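## Task

Take tube A (violet cap, sitting in RK D4) and stand it upright on the central area of the balance pan. Close the balance door and press its PRINT key. Then seat tube A fully down in bore A3 of dry block DB and close the balance door again. Do not grip anyone else's tubes; they must stay seated in their bores and wells. Every station must still stand level on the bench mat. Anything held in place only by the robot at the end does not count. Finish with the gripper open and the arm away from everything.

## Robot and tools

Robot: one Kinova Gen3 seven-joint arm with a Robotiq 2F-85 parallel gripper and a wrist camera. There is a single arm, so every motion argument is one row for that arm.

Scene layout: the tube rack RK is closest to the arm base. Behind it, left to right: magnet block MG, spectrophotometer SP, dry block DB, balance BAL, mixer MX. None is fastened, so a hard bump can shift or tip a station. From a station's front, row A is nearest and column 1 leftmost. The balance door is the top glass pane; it opens by sliding away from the viewer. PRINT is the white key on the sloping front; pressing it with the door closed lights a green lamp (pan empty or not). Seated tubes must be pushed to the bottom of their bore.

Frames: results report end_effector_position (metres) and end_effector_quat_wxyz in the scene frame: origin on the table top under the base, +z up, +y to the left when facing along +x. The reported position can be slightly off, more so far from the base. The gripper's own frame: +z points out along the fingers, the pads close along y. end_effector_position is the midpoint between closed pads; closed fingertips extend about 19 mm past it (6 mm when fully open), and closing pushes the tips about 13 mm further out, so keep that clearance above surfaces.

Row format (8 numbers, each in [-1, 1]): dx, dy, dz, rx, ry, rz, position, speed. The first six are an offset, in the gripper's own axes, from the gripper pose shown in the latest result that shows it (before any such result in a scene, or in later calls within one reply, from the pose when the action begins). They are not absolute poses and do not accumulate row to row: each row is counted from that same reference. Scale: 1.0 = 0.6 m for dx, dy, dz and 180 degrees for the rotation vector rx, ry, rz. All-zero offsets drive the arm back to the reference pose; they are not a pause. position is absolute finger opening: +1 fully open (85 mm), 0 about 41 mm, about -0.8 pads touching, -1 closes until blocked. speed is finger speed: about 20 mm/s at -1, 85 at 0, 150 at +1.

Tools:
- execute_actions: {"actions": [...], "pictures": bool}. An empty list just returns state. One action {"rows": [[8 numbers], ...], "steps": n} with up to 15 rows and up to 15 steps of 1/30 s; each row lasts one step and the last repeats (default 15 steps). A wait {"steps": n} (max 300) counts from the previous result, including reply time. Refused calls send nothing.
- move: {"target": [8 numbers], "speed": m/s}. target is one row as above (offset from the reference pose); straight-line path lasting 0.5 to 10 s, speed 0.002 to 0.5 (default 0.25), rotation capped at twice that in rad/s. Finger values are sent at the start. It does not avoid obstacles and the real gripper may lag, stray or overshoot the speed, especially with the arm nearly straight. Result adds a "move:" line: done, off_target, moving, held or fault, plus limits (paced = pose clipped; held = steps blocked by a check, after which motion can jump) and distance from target.
- wait: {"seconds": 0 to 10}; nothing new is sent.
- zoom_image: {"camera": cam_high | cam_low | cam_wrist, "region": [x0, y0, x1, y1]} in pixels of the 896x504 image, at most 504x504.
- read_manual: licence text only.
- finished_scene: {"scene": current scene number}; final, grades the task, then loads the next task.

Control behaviour: each step the commanded pose is clipped to 70 mm and 16 degrees from the measured pose; position takes priority over orientation. After an action the arm continues only to the last clipped pose, so check the reported pose and send the rest. Offsets come from measured poses, so repeating a small offset against a rigid object does not press harder, but against a yielding one it goes deeper. Faster moves and targets set farther beyond a contact hit and press harder. "pose unreachable" and HELD mark rows changed or blocked by the clearance check (the base mount counts as arm). "Hand target" shows the current controller goal.

Gripping: hold position at -1 to grip (about 190 to 235 N per pad). For a soft grip, open, then close to slightly under the object width. Release by commanding wider than the object. position_measured_pct is about 50 - 50 x position (0 = fully open); stopping under about 90 means something is held or blocking, about 90 or more means pads met on nothing or something tiny.

Avoid: knocking anything off the table (ends the scene), dropping or sliding tubes, slamming, hard pushes, tipping stations, disturbing other tubes. Contact torque at a joint's load limit (49.1 N m for the first four joints, 30.9 for the wrist joints, held weight included) stops the arm for 10 s. Holding loads heats motors: MOTOR HOT from 60 C, and at 75 C an OVER-TEMPERATURE FAULT lets the arm sag. Loose objects may occasionally get nudged. Faster, smoother, lower-effort work is better.

Each tool is called after "Emit:" by a JSON object that holds its "fn" and its "kwargs".

## Session

Emit:
{"fn": "execute_actions", "kwargs": {"actions": []}}

Scene clock: 0.00 s of 12600.00 s.
end_effector_position=(+0.6981, +0.2396, +0.3401) position_measured_pct=0.0 end_effector_quat_wxyz=(-0.296, +0.717, -0.627, -0.074)
Joint positions: [ 0.055  0.885 -0.553  0.913 -0.049  0.997  3.061]
Joint velocities: [ 0.     0.    -0.002  0.    -0.     0.001 -0.   ]
Motor temperatures (°C, as the motors report them): [30 29 27 33 33 36 40]
Hand target: +0.698, +0.240, +0.340; -0.296, +0.717, -0.627, -0.074

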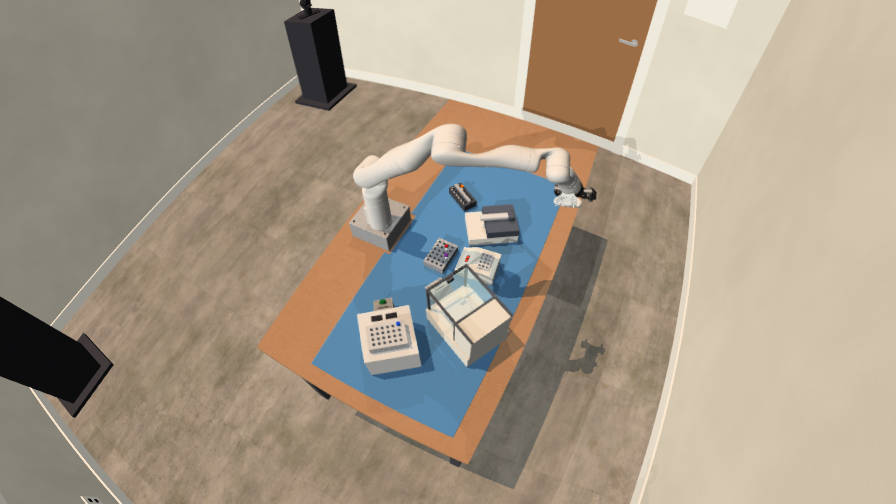

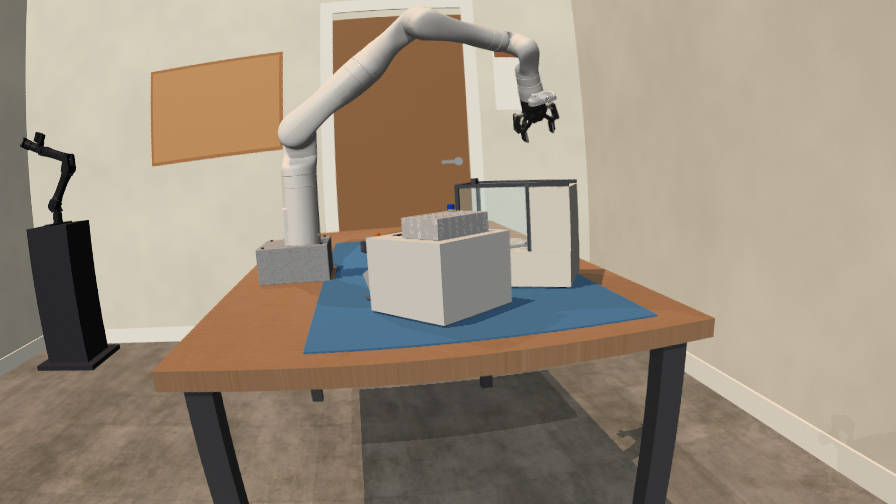

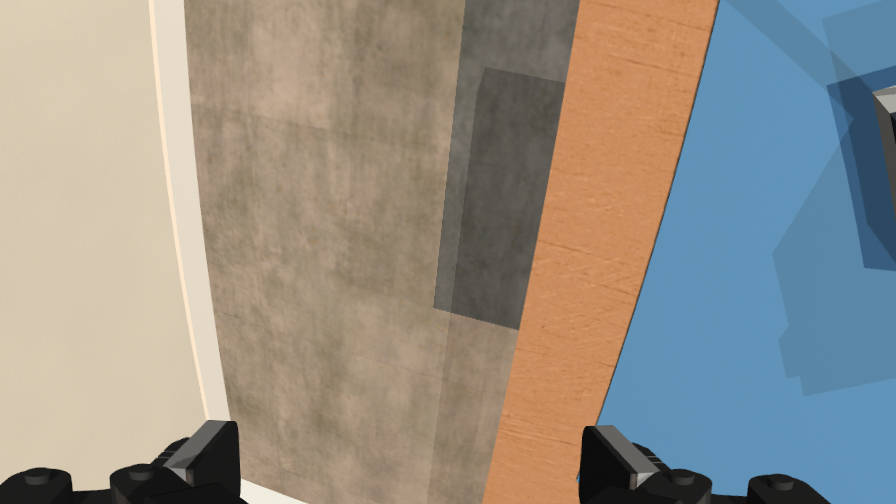

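Emit:
{"fn": "move", "kwargs": {"target": [0.171,0.345,-0.466,-0.2086,0.052,-0.4417,1,0], "speed": 0.3}}

Scene clock: 26.30 s of 12600.00 s.
end_effector_position=(+0.4499, -0.0010, +0.4491) position_measured_pct=0.0 end_effector_quat_wxyz=(+0.001, +1.000, +0.000, -0.000)
Joint positions: [ 0.423  0.404 -0.746  1.258  0.27   1.582  4.427]
Joint velocities: [ 0.007 -0.008  0.     0.004 -0.003 -0.001  0.004]
Motor temperatures (°C, as the motors report them): [30 31 27 33 33 36 40]
Hand target: +0.450, -0.001, +0.449; +0.001, +1.000, -0.000, +0.000
Off the commanded pose: 0.001 m, 0 deg.
move: done

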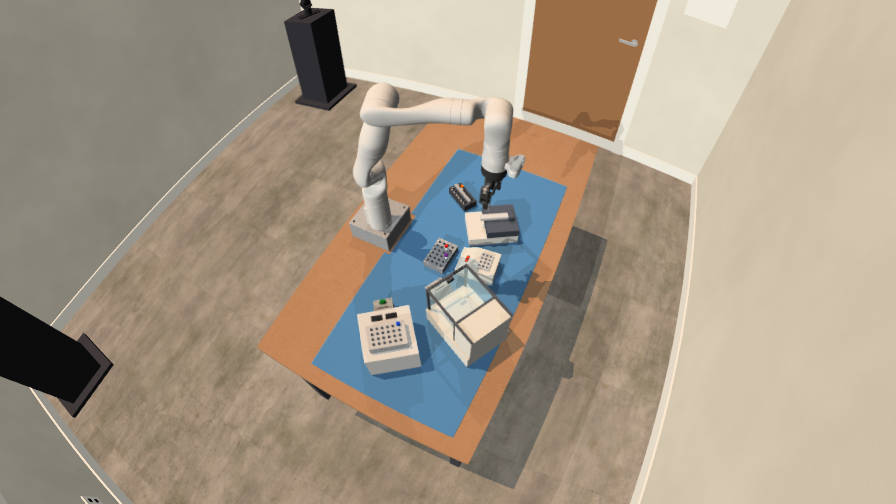

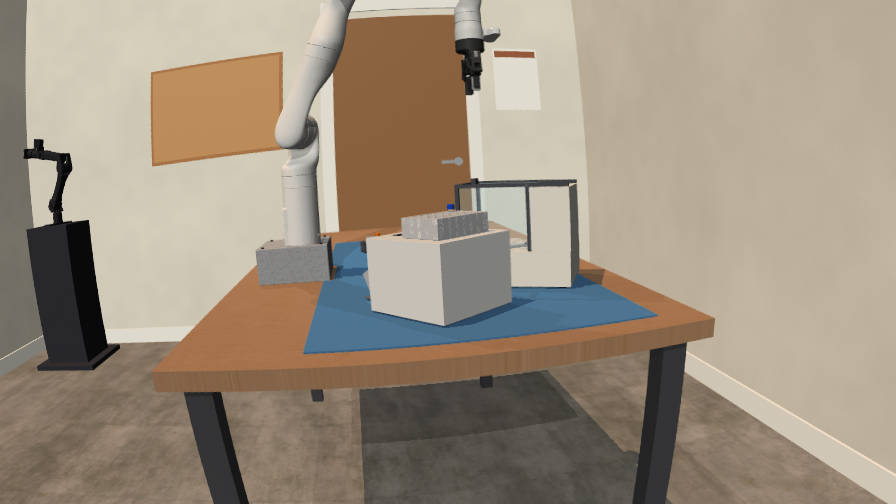

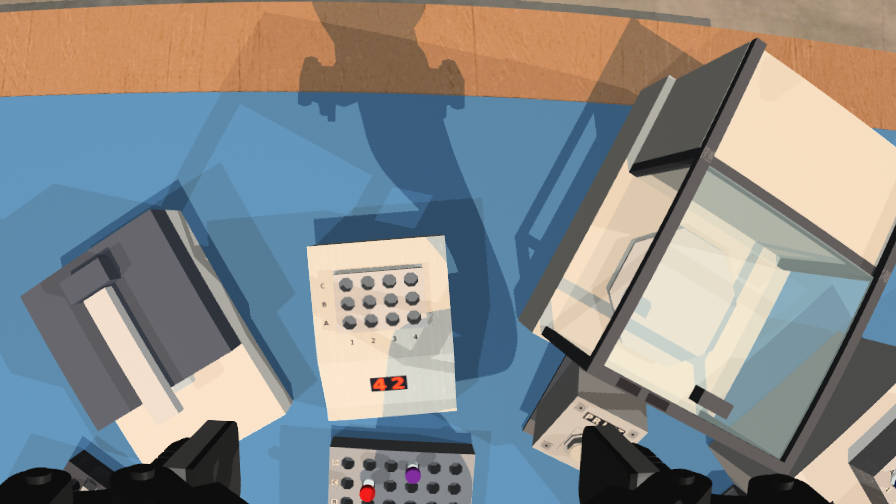

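Emit:
{"fn": "move", "kwargs": {"target": [-0.2,-0.04,0.25,0,0,0,1,0], "speed": 0.3}}

Scene clock: 33.13 s of 12600.00 s.
end_effector_position=(+0.3300, +0.0223, +0.2987) position_measured_pct=0.0 end_effector_quat_wxyz=(+0.001, +1.000, -0.000, -0.001)
Joint positions: [ 0.523  0.242 -0.787  1.981  0.202  1.002  4.345]
Joint velocities: [ 0.001 -0.007 -0.002  0.007  0.    -0.009 -0.002]
Motor temperatures (°C, as the motors report them): [30 31 27 33 33 36 40]
Hand target: +0.330, +0.022, +0.299; +0.001, +1.000, -0.000, -0.000
Off the commanded pose: 0.001 m, 0 deg.
move: done

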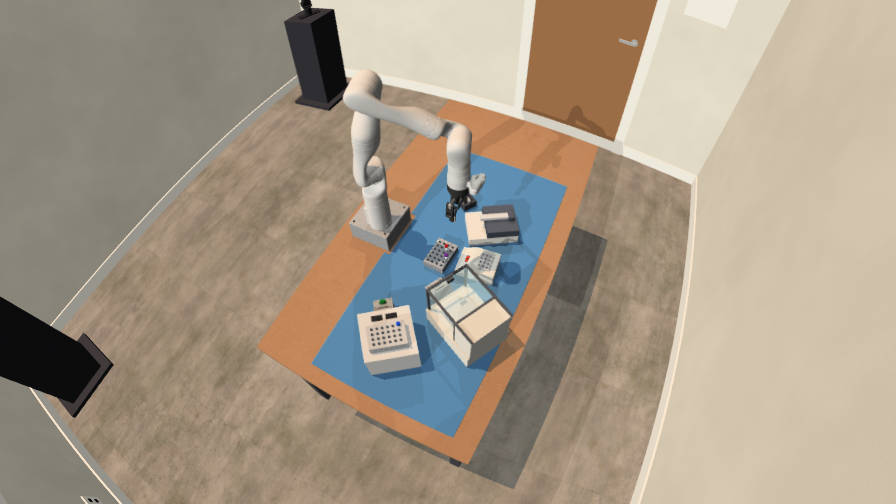

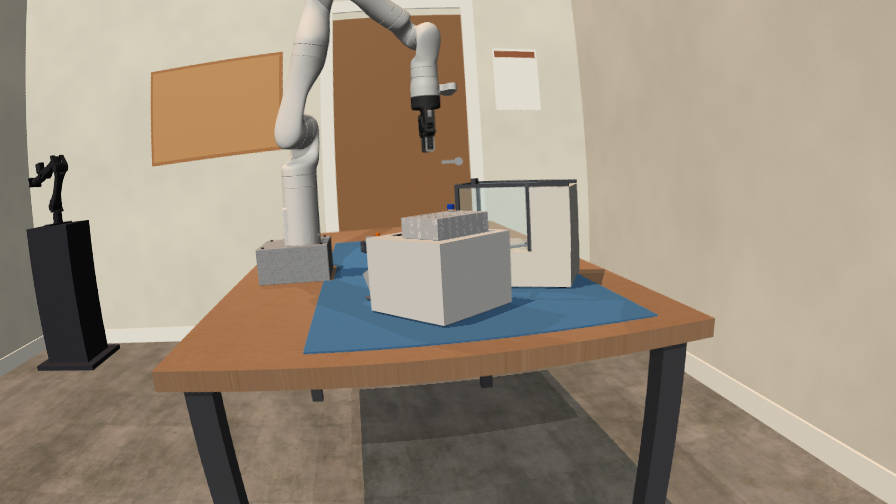

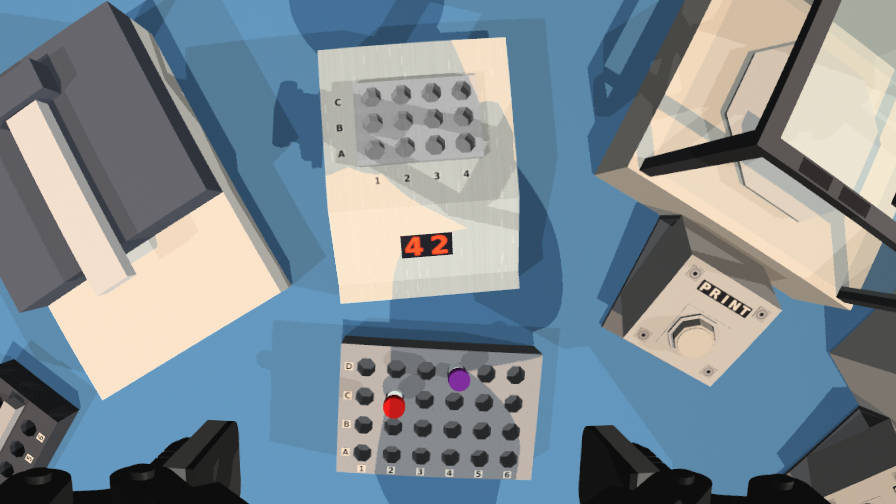

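Emit:
{"fn": "move", "kwargs": {"target": [-0.1,0.042,0.165,0,0,0,1,0], "speed": 0.2}}

Scene clock: 55.07 s of 12600.00 s.
end_effector_position=(+0.2703, -0.0035, +0.1999) position_measured_pct=0.0 end_effector_quat_wxyz=(+0.001, +1.000, -0.001, -0.000)
Joint positions: [ 0.508  0.324 -0.706  2.321  0.371  0.607  4.222]
Joint velocities: [-0.009  0.006  0.003  0.004  0.008 -0.004 -0.011]
Motor temperatures (°C, as the motors report them): [30 31 27 33 33 36 40]
Hand target: +0.270, -0.003, +0.200; +0.001, +1.000, -0.000, -0.000
Off the commanded pose: 0.001 m, 0 deg.
move: done

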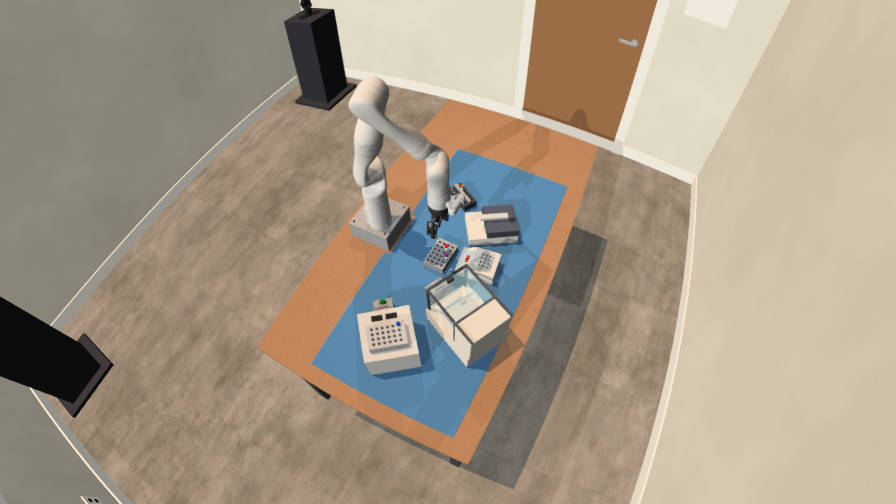

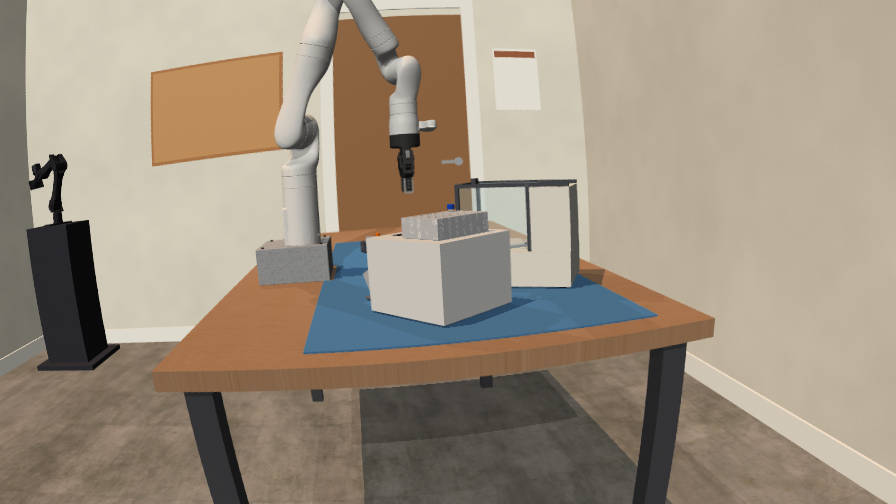

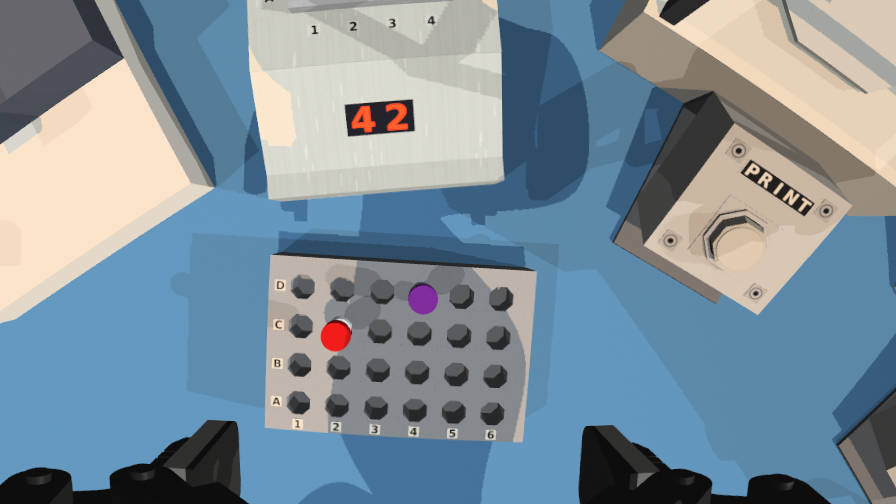

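Emit:
{"fn": "move", "kwargs": {"target": [0.016,0.005,0.115,0,0,0,1,0], "speed": 0.15}}

Scene clock: 63.50 s of 12600.00 s.
end_effector_position=(+0.2802, -0.0071, +0.1314) position_measured_pct=0.0 end_effector_quat_wxyz=(+0.001, +1.000, -0.001, -0.000)
Joint positions: [ 0.308  0.523 -0.477  2.374  0.679  0.375  3.945]
Joint velocities: [-0.021  0.005  0.008  0.002  0.014 -0.009 -0.014]
Motor temperatures (°C, as the motors report them): [30 31 27 33 33 36 40]
Hand target: +0.280, -0.007, +0.131; +0.001, +1.000, -0.001, -0.000
Off the commanded pose: 0.001 m, 0 deg.
move: done

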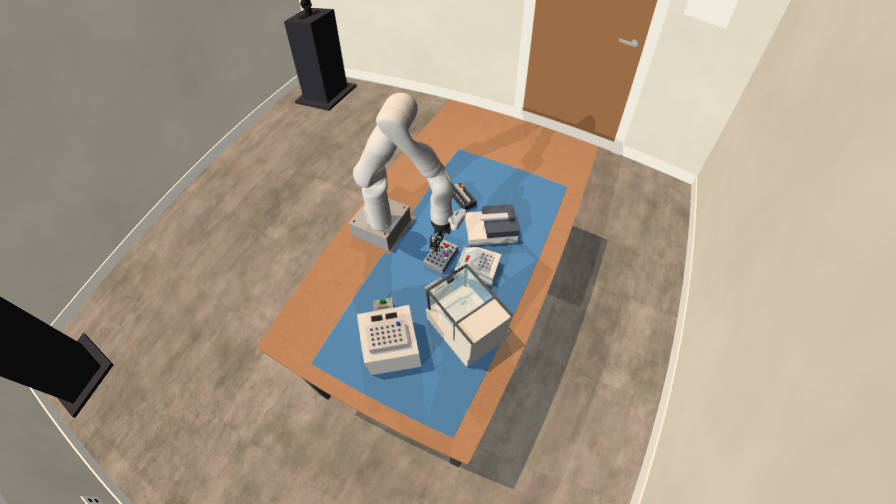

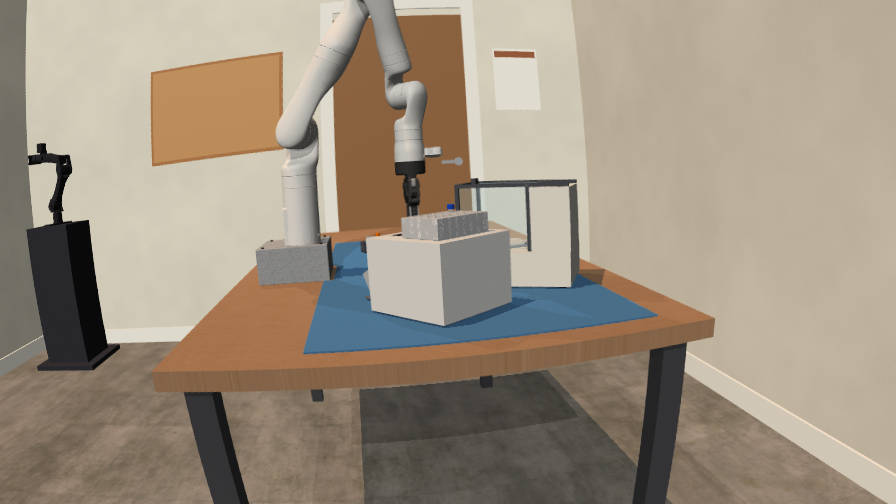

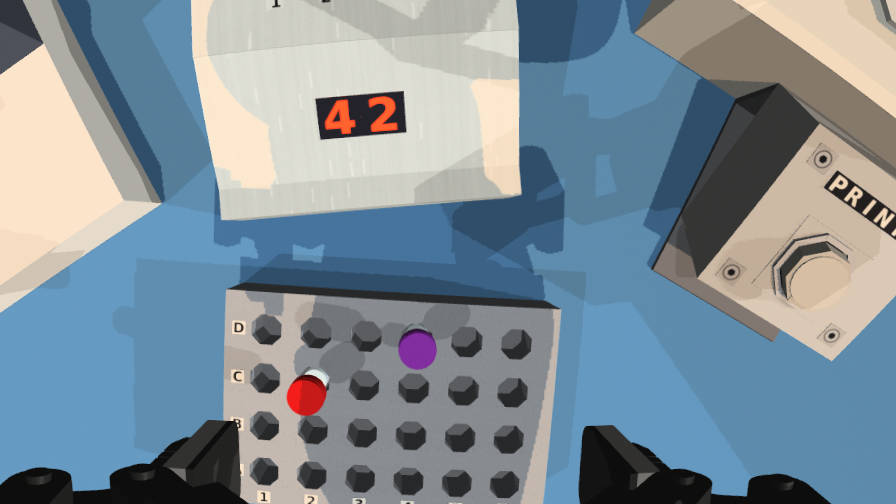

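Emit:
{"fn": "move", "kwargs": {"target": [0.02,0,0.04,0,0,0,0,0], "speed": 0.1}}

Scene clock: 82.67 s of 12600.00 s.
end_effector_position=(+0.2924, -0.0073, +0.1075) position_measured_pct=49.6 end_effector_quat_wxyz=(+0.001, +1.000, -0.002, +0.000)
Joint positions: [ 0.233  0.6   -0.38   2.354  0.767  0.308  3.873]
Joint velocities: [-0.004  0.002  0.002  0.     0.003  0.    -0.002]
Motor temperatures (°C, as the motors report them): [30 31 27 33 33 36 40]
Hand target: +0.292, -0.007, +0.107; +0.001, +1.000, -0.001, -0.000
Off the commanded pose: 0.000 m, 0 deg.
move: done

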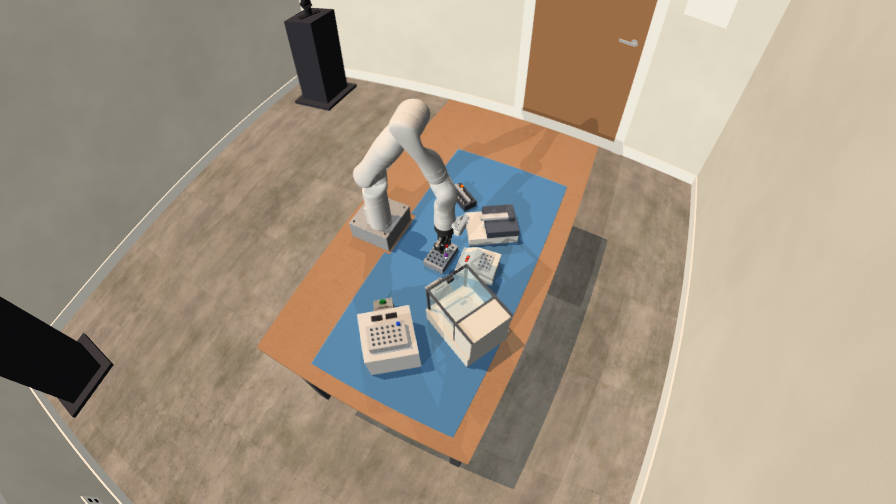

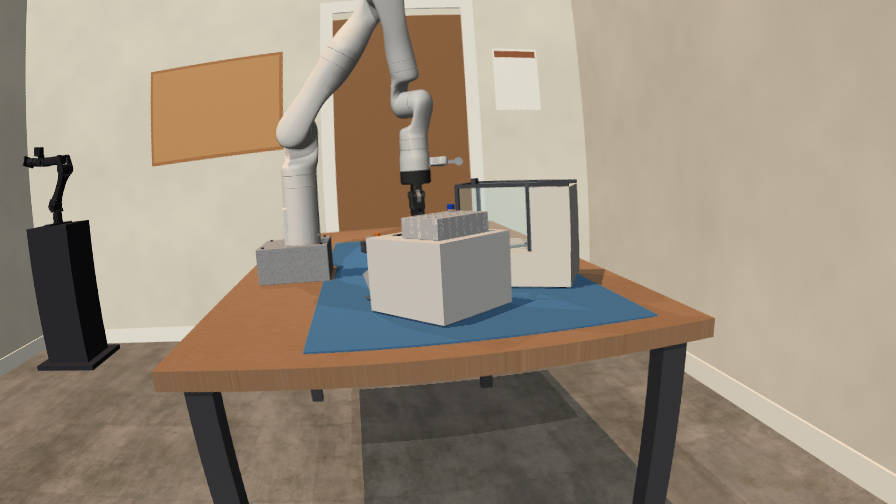

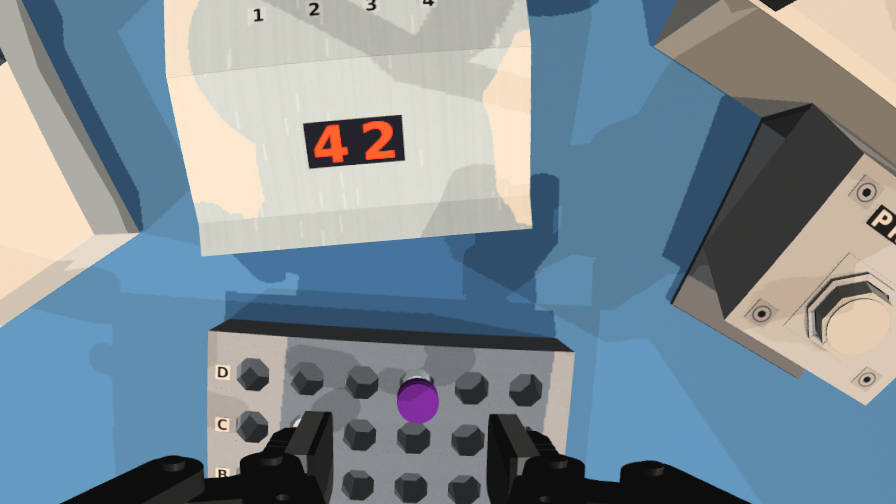

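Emit:
{"fn": "move", "kwargs": {"target": [0.006,0.004,0.045,0,0,0,0,0], "speed": 0.05}}

Scene clock: 93.57 s of 12600.00 s.
end_effector_position=(+0.2962, -0.0100, +0.0808) position_measured_pct=49.6 end_effector_quat_wxyz=(+0.001, +1.000, -0.002, +0.000)
Joint positions: [ 0.135  0.675 -0.239  2.355  0.868  0.196  3.789]
Joint velocities: [-0.017  0.005  0.012  0.003  0.009 -0.012 -0.008]
Motor temperatures (°C, as the motors report them): [30 31 27 33 33 36 40]
Hand target: +0.296, -0.010, +0.081; +0.001, +1.000, -0.002, +0.000
Off the commanded pose: 0.001 m, 0 deg.
move: done

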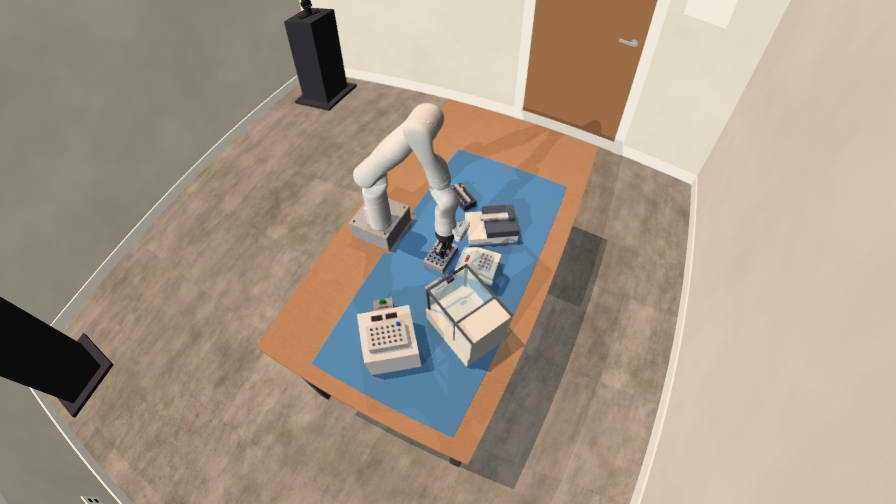

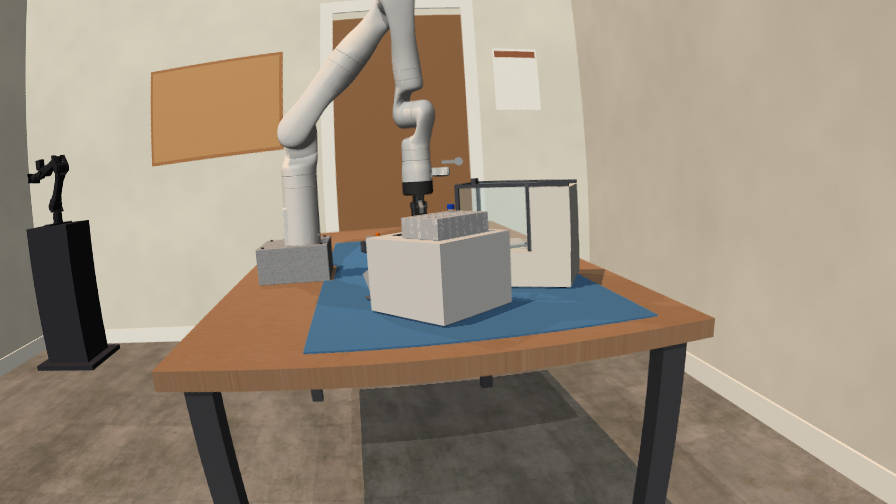

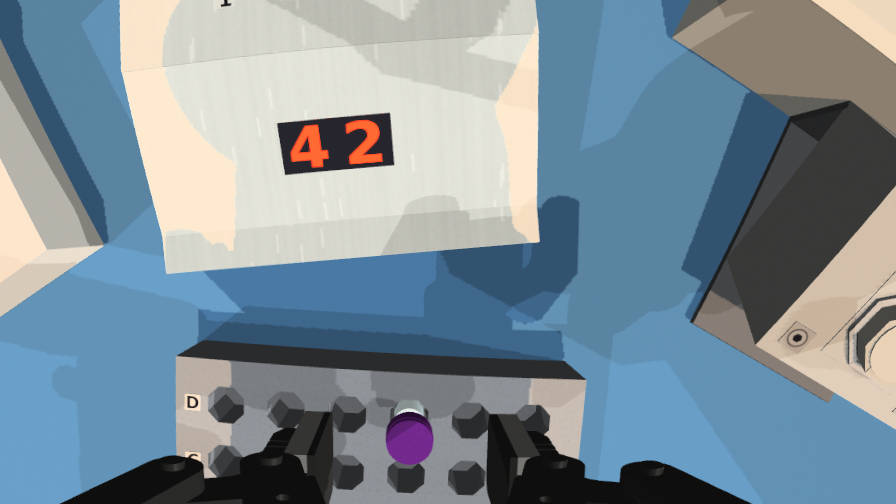

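Emit:
{"fn": "move", "kwargs": {"target": [0,0,0.032,0,0,0,-0.3,0], "speed": 0.03}}

Scene clock: 112.27 s of 12600.00 s.
end_effector_position=(+0.2965, -0.0104, +0.0619) position_measured_pct=65.1 end_effector_quat_wxyz=(+0.001, +1.000, -0.003, +0.000)
Joint positions: [ 0.039  0.731 -0.108  2.36   0.923  0.092  3.736]
Joint velocities: [-0.023  0.007  0.022  0.004  0.006 -0.02  -0.008]
Motor temperatures (°C, as the motors report them): [30 31 27 33 33 36 40]
Hand target: +0.296, -0.010, +0.062; +0.001, +1.000, -0.002, +0.000
Off the commanded pose: 0.001 m, 0 deg.
move: done

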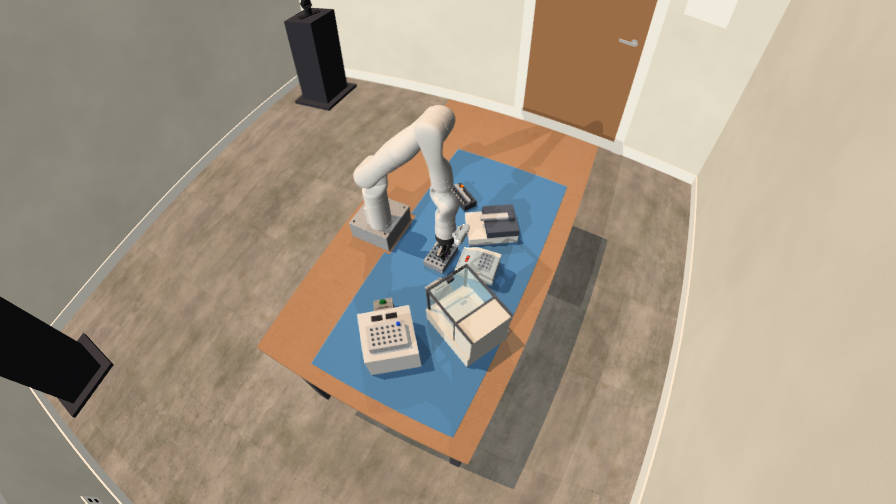

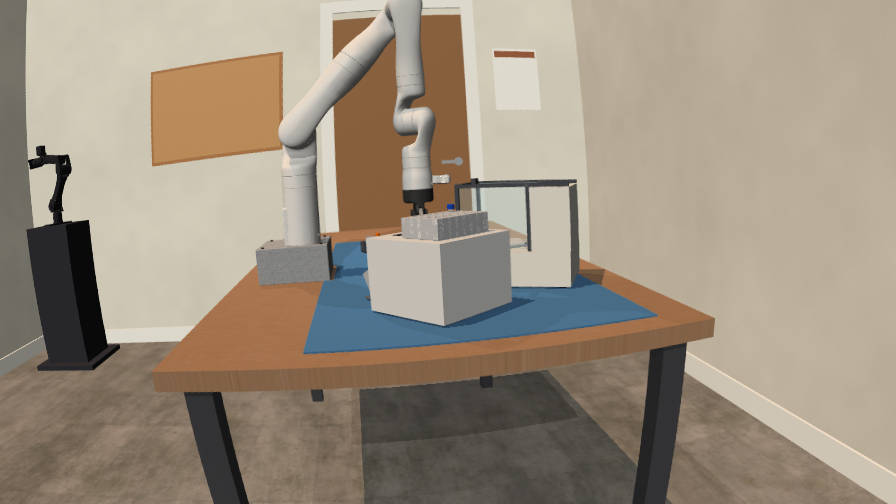

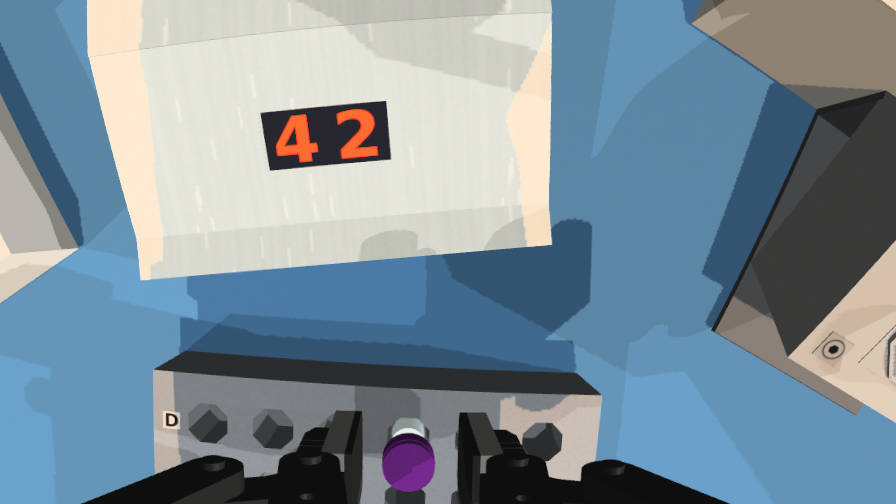

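Emit:
{"fn": "move", "kwargs": {"target": [0,0,0.011,0,0,0,-0.3,0], "speed": 0.02}}

Emit:
{"fn": "execute_actions", "kwargs": {"actions": [{"rows":[[0,0,0,0,0,0,-1,-0.5]],"steps":15}]}}

Scene clock: 119.87 s of 12600.00 s.
end_effector_position=(+0.2967, -0.0106, +0.0556) position_measured_pct=65.1 end_effector_quat_wxyz=(+0.001, +1.000, -0.003, +0.001)
Joint positions: [ 0.004  0.752 -0.061  2.361  0.933  0.053  3.726]
Joint velocities: [-0.014  0.005  0.014  0.001  0.003 -0.011 -0.001]
Motor temperatures (°C, as the motors report them): [30 31 27 33 33 36 40]
Hand target: +0.297, -0.010, +0.055; +0.001, +1.000, -0.003, +0.000
Off the commanded pose: 0.000 m, 0 deg.
move: done

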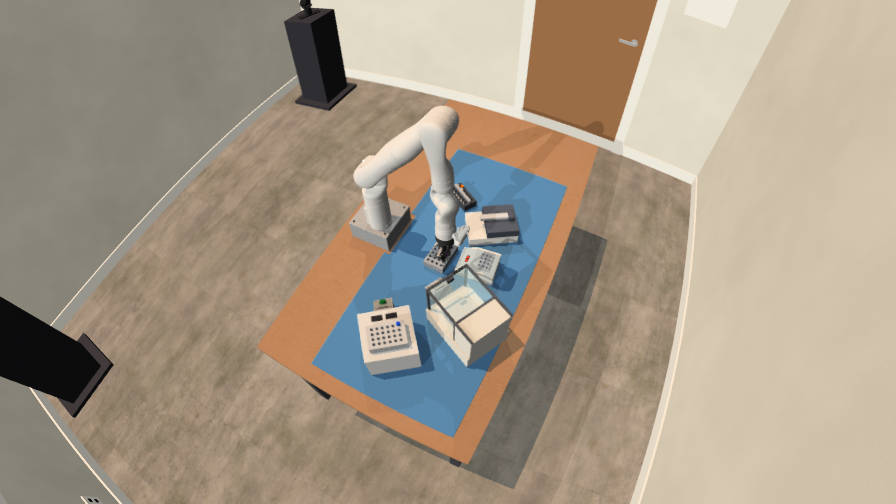

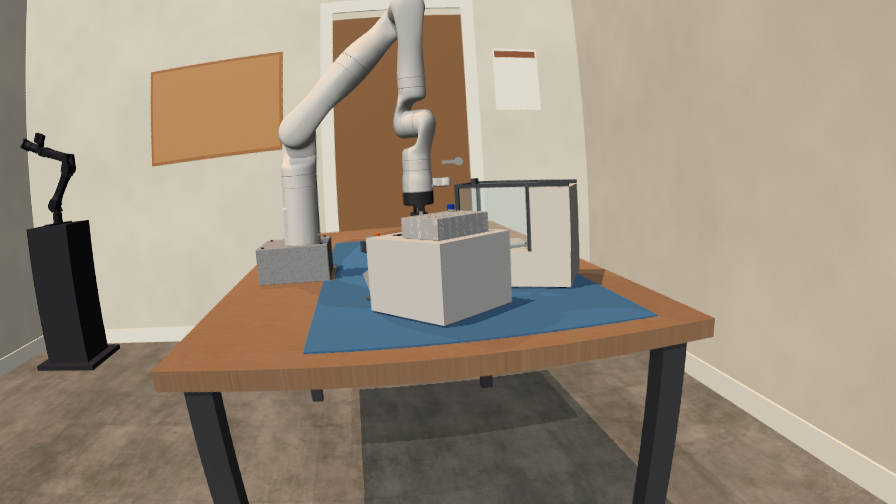

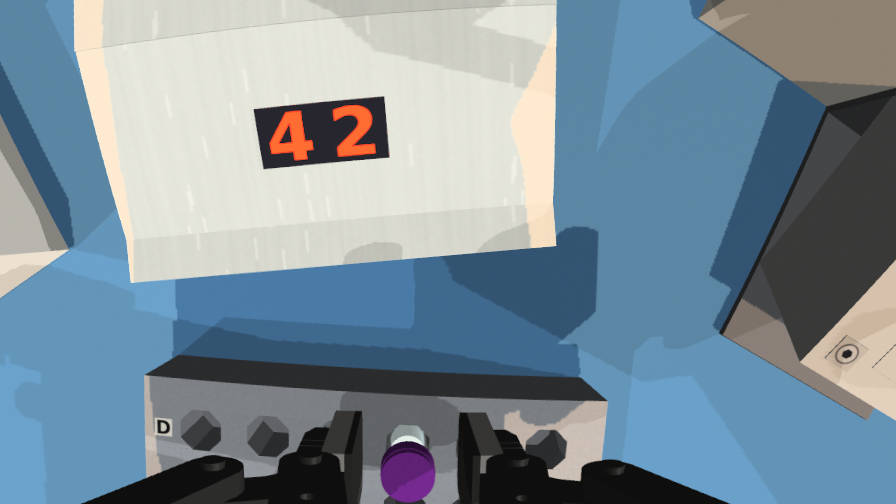

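Scene clock: 120.37 s of 12600.00 s.
end_effector_position=(+0.2967, -0.0104, +0.0557) position_measured_pct=82.5 end_effector_quat_wxyz=(+0.001, +1.000, -0.003, +0.001)
Joint positions: [ 0.004  0.751 -0.061  2.361  0.933  0.053  3.726]
Joint velocities: [-0.    -0.003  0.     0.001  0.001  0.002 -0.   ]
Motor temperatures (°C, as the motors report them): [30 31 27 33 33 36 40]
Hand target: +0.297, -0.011, +0.056; +0.001, +1.000, -0.003, +0.001
Off the commanded pose: 0.000 m, 0 deg.
Steps of this call (steps 1 to 15: all 15 steps of this action). Readings (end_effector_position | what the end effector reports):
1: (+0.2967, -0.0107, +0.0555) | position_measured_pct=65.1
2: (+0.2967, -0.0107, +0.0556) | position_measured_pct=65.5
4: (+0.2967, -0.0107, +0.0556) | position_measured_pct=67.9
8: (+0.2967, -0.0106, +0.0556) | position_measured_pct=75.0
15: the state above

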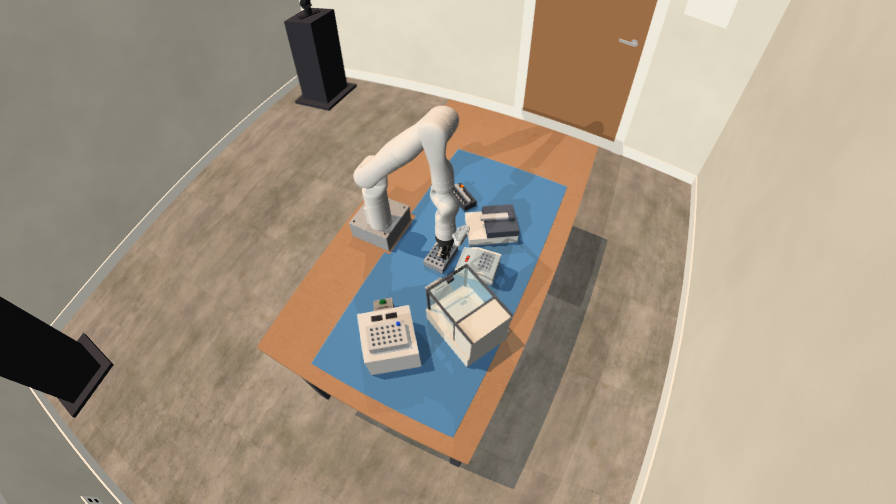

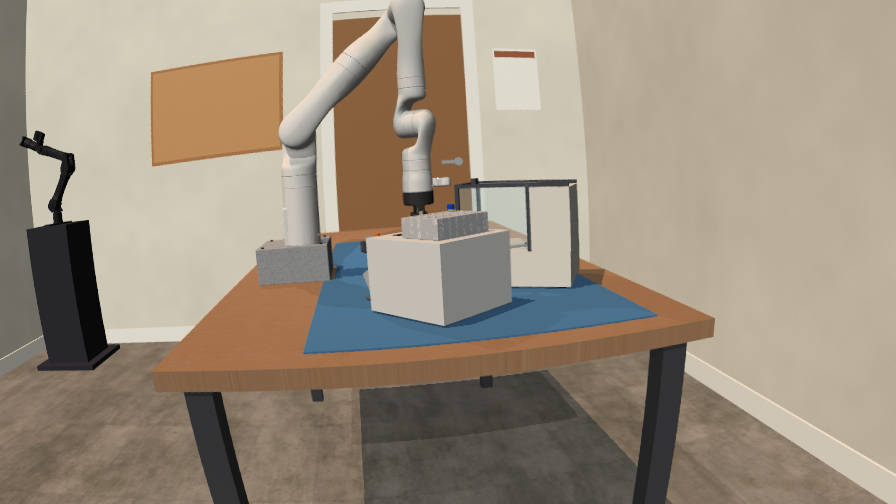

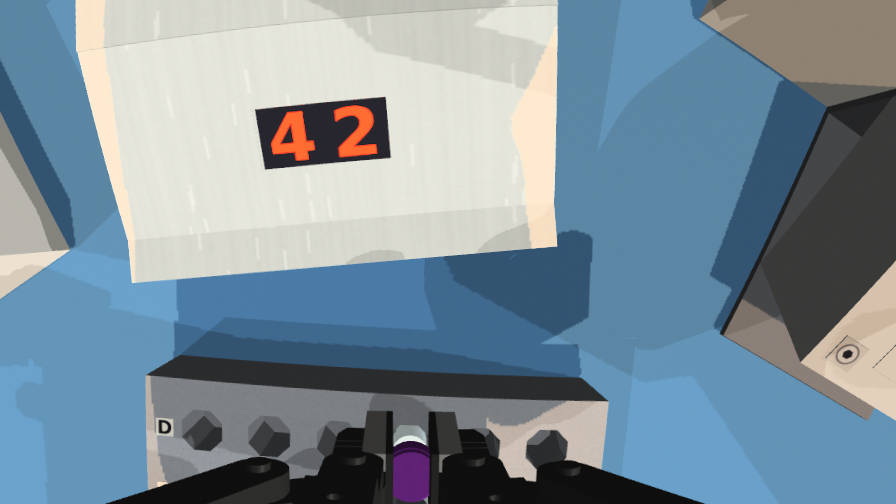

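Emit:
{"fn": "move", "kwargs": {"target": [0,0,0,0,0,0,-0.3,0]}}

Emit:
{"fn": "move", "kwargs": {"target": [0.1,0.2,-0.55,0,0,0,-0.3,0], "speed": 0.25}}

Scene clock: 131.20 s of 12600.00 s.
end_effector_position=(+0.2967, -0.0104, +0.0557) position_measured_pct=65.1 end_effector_quat_wxyz=(+0.001, +1.000, -0.003, +0.001)
Joint positions: [ 0.004  0.751 -0.061  2.361  0.933  0.053  3.726]
Joint velocities: [ 0.    -0.     0.001  0.001 -0.     0.001 -0.   ]
Motor temperatures (°C, as the motors report them): [30 31 27 33 33 36 40]
Hand target: +0.297, -0.010, +0.056; +0.001, +1.000, -0.003, +0.001
Off the commanded pose: 0.000 m, 0 deg.
move: done

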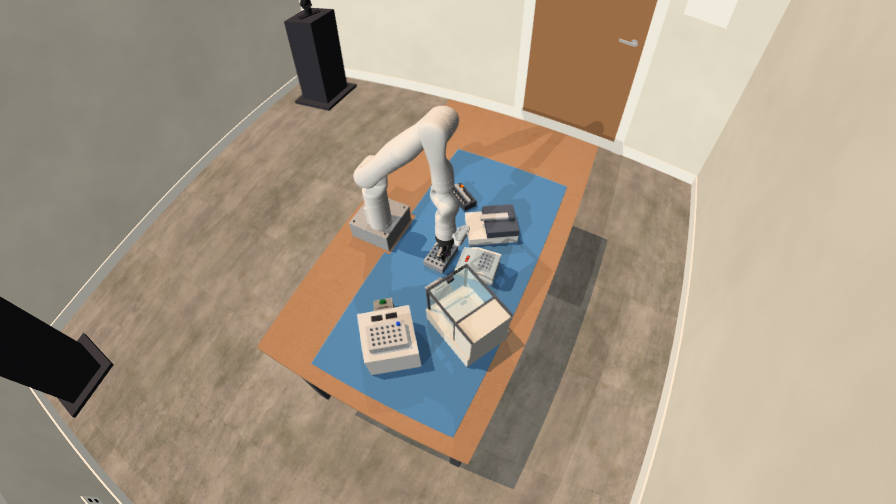

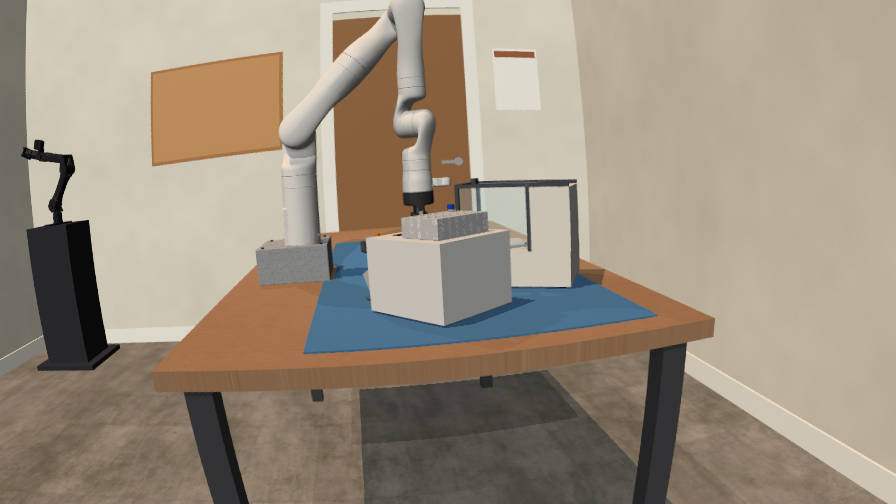

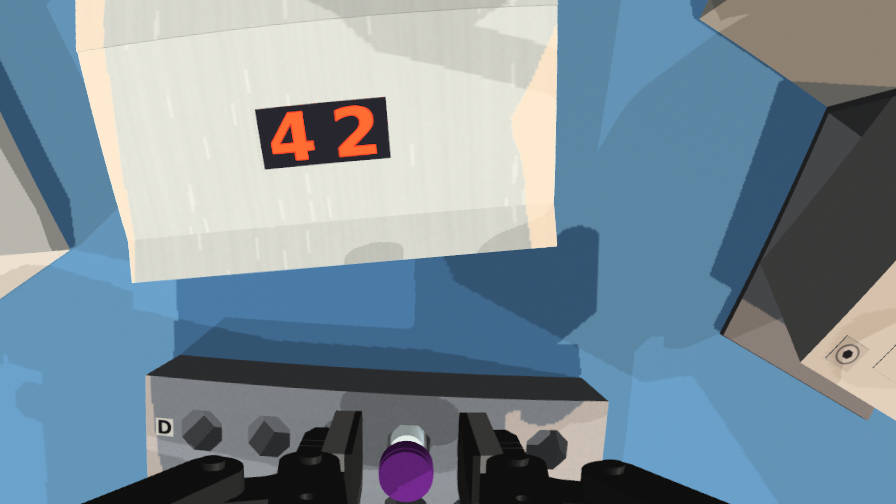

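Scene clock: 133.20 s of 12600.00 s.
end_effector_position=(+0.3552, -0.1294, +0.3854) position_measured_pct=65.1 end_effector_quat_wxyz=(-0.000, +1.000, -0.003, +0.001)
Joint positions: [ 0.728  0.219 -0.539  1.664  0.115  1.292  4.868]
Joint velocities: [-0.     0.006  0.001 -0.005 -0.001  0.004  0.002]
Motor temperatures (°C, as the motors report them): [30 31 27 33 33 36 40]
Hand target: +0.355, -0.129, +0.385; -0.001, +1.000, -0.003, +0.000
Off the commanded pose: 0.001 m, 0 deg.
move: done

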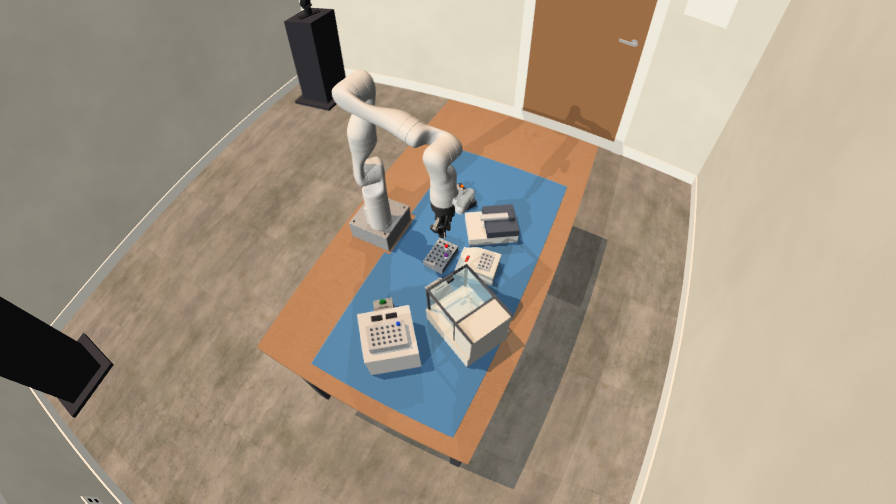

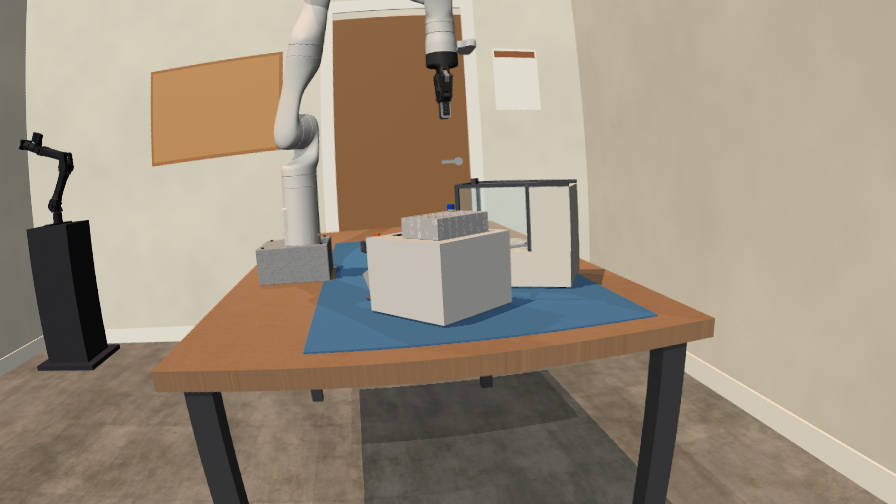

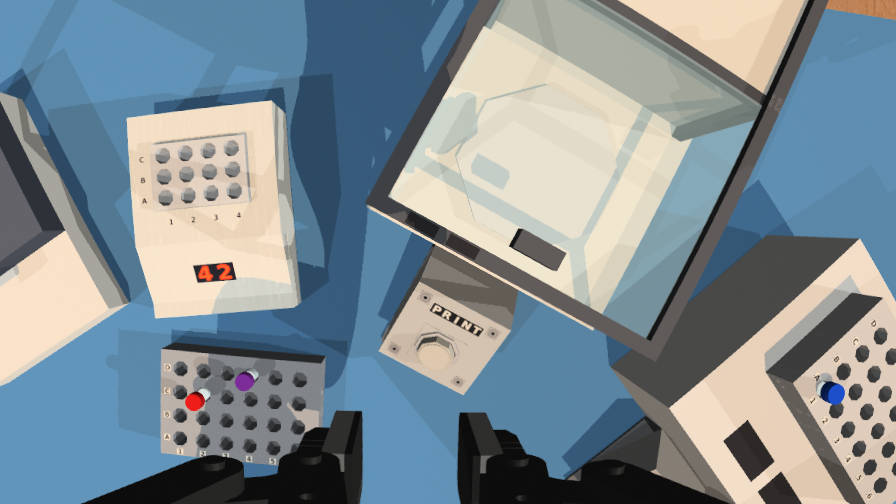

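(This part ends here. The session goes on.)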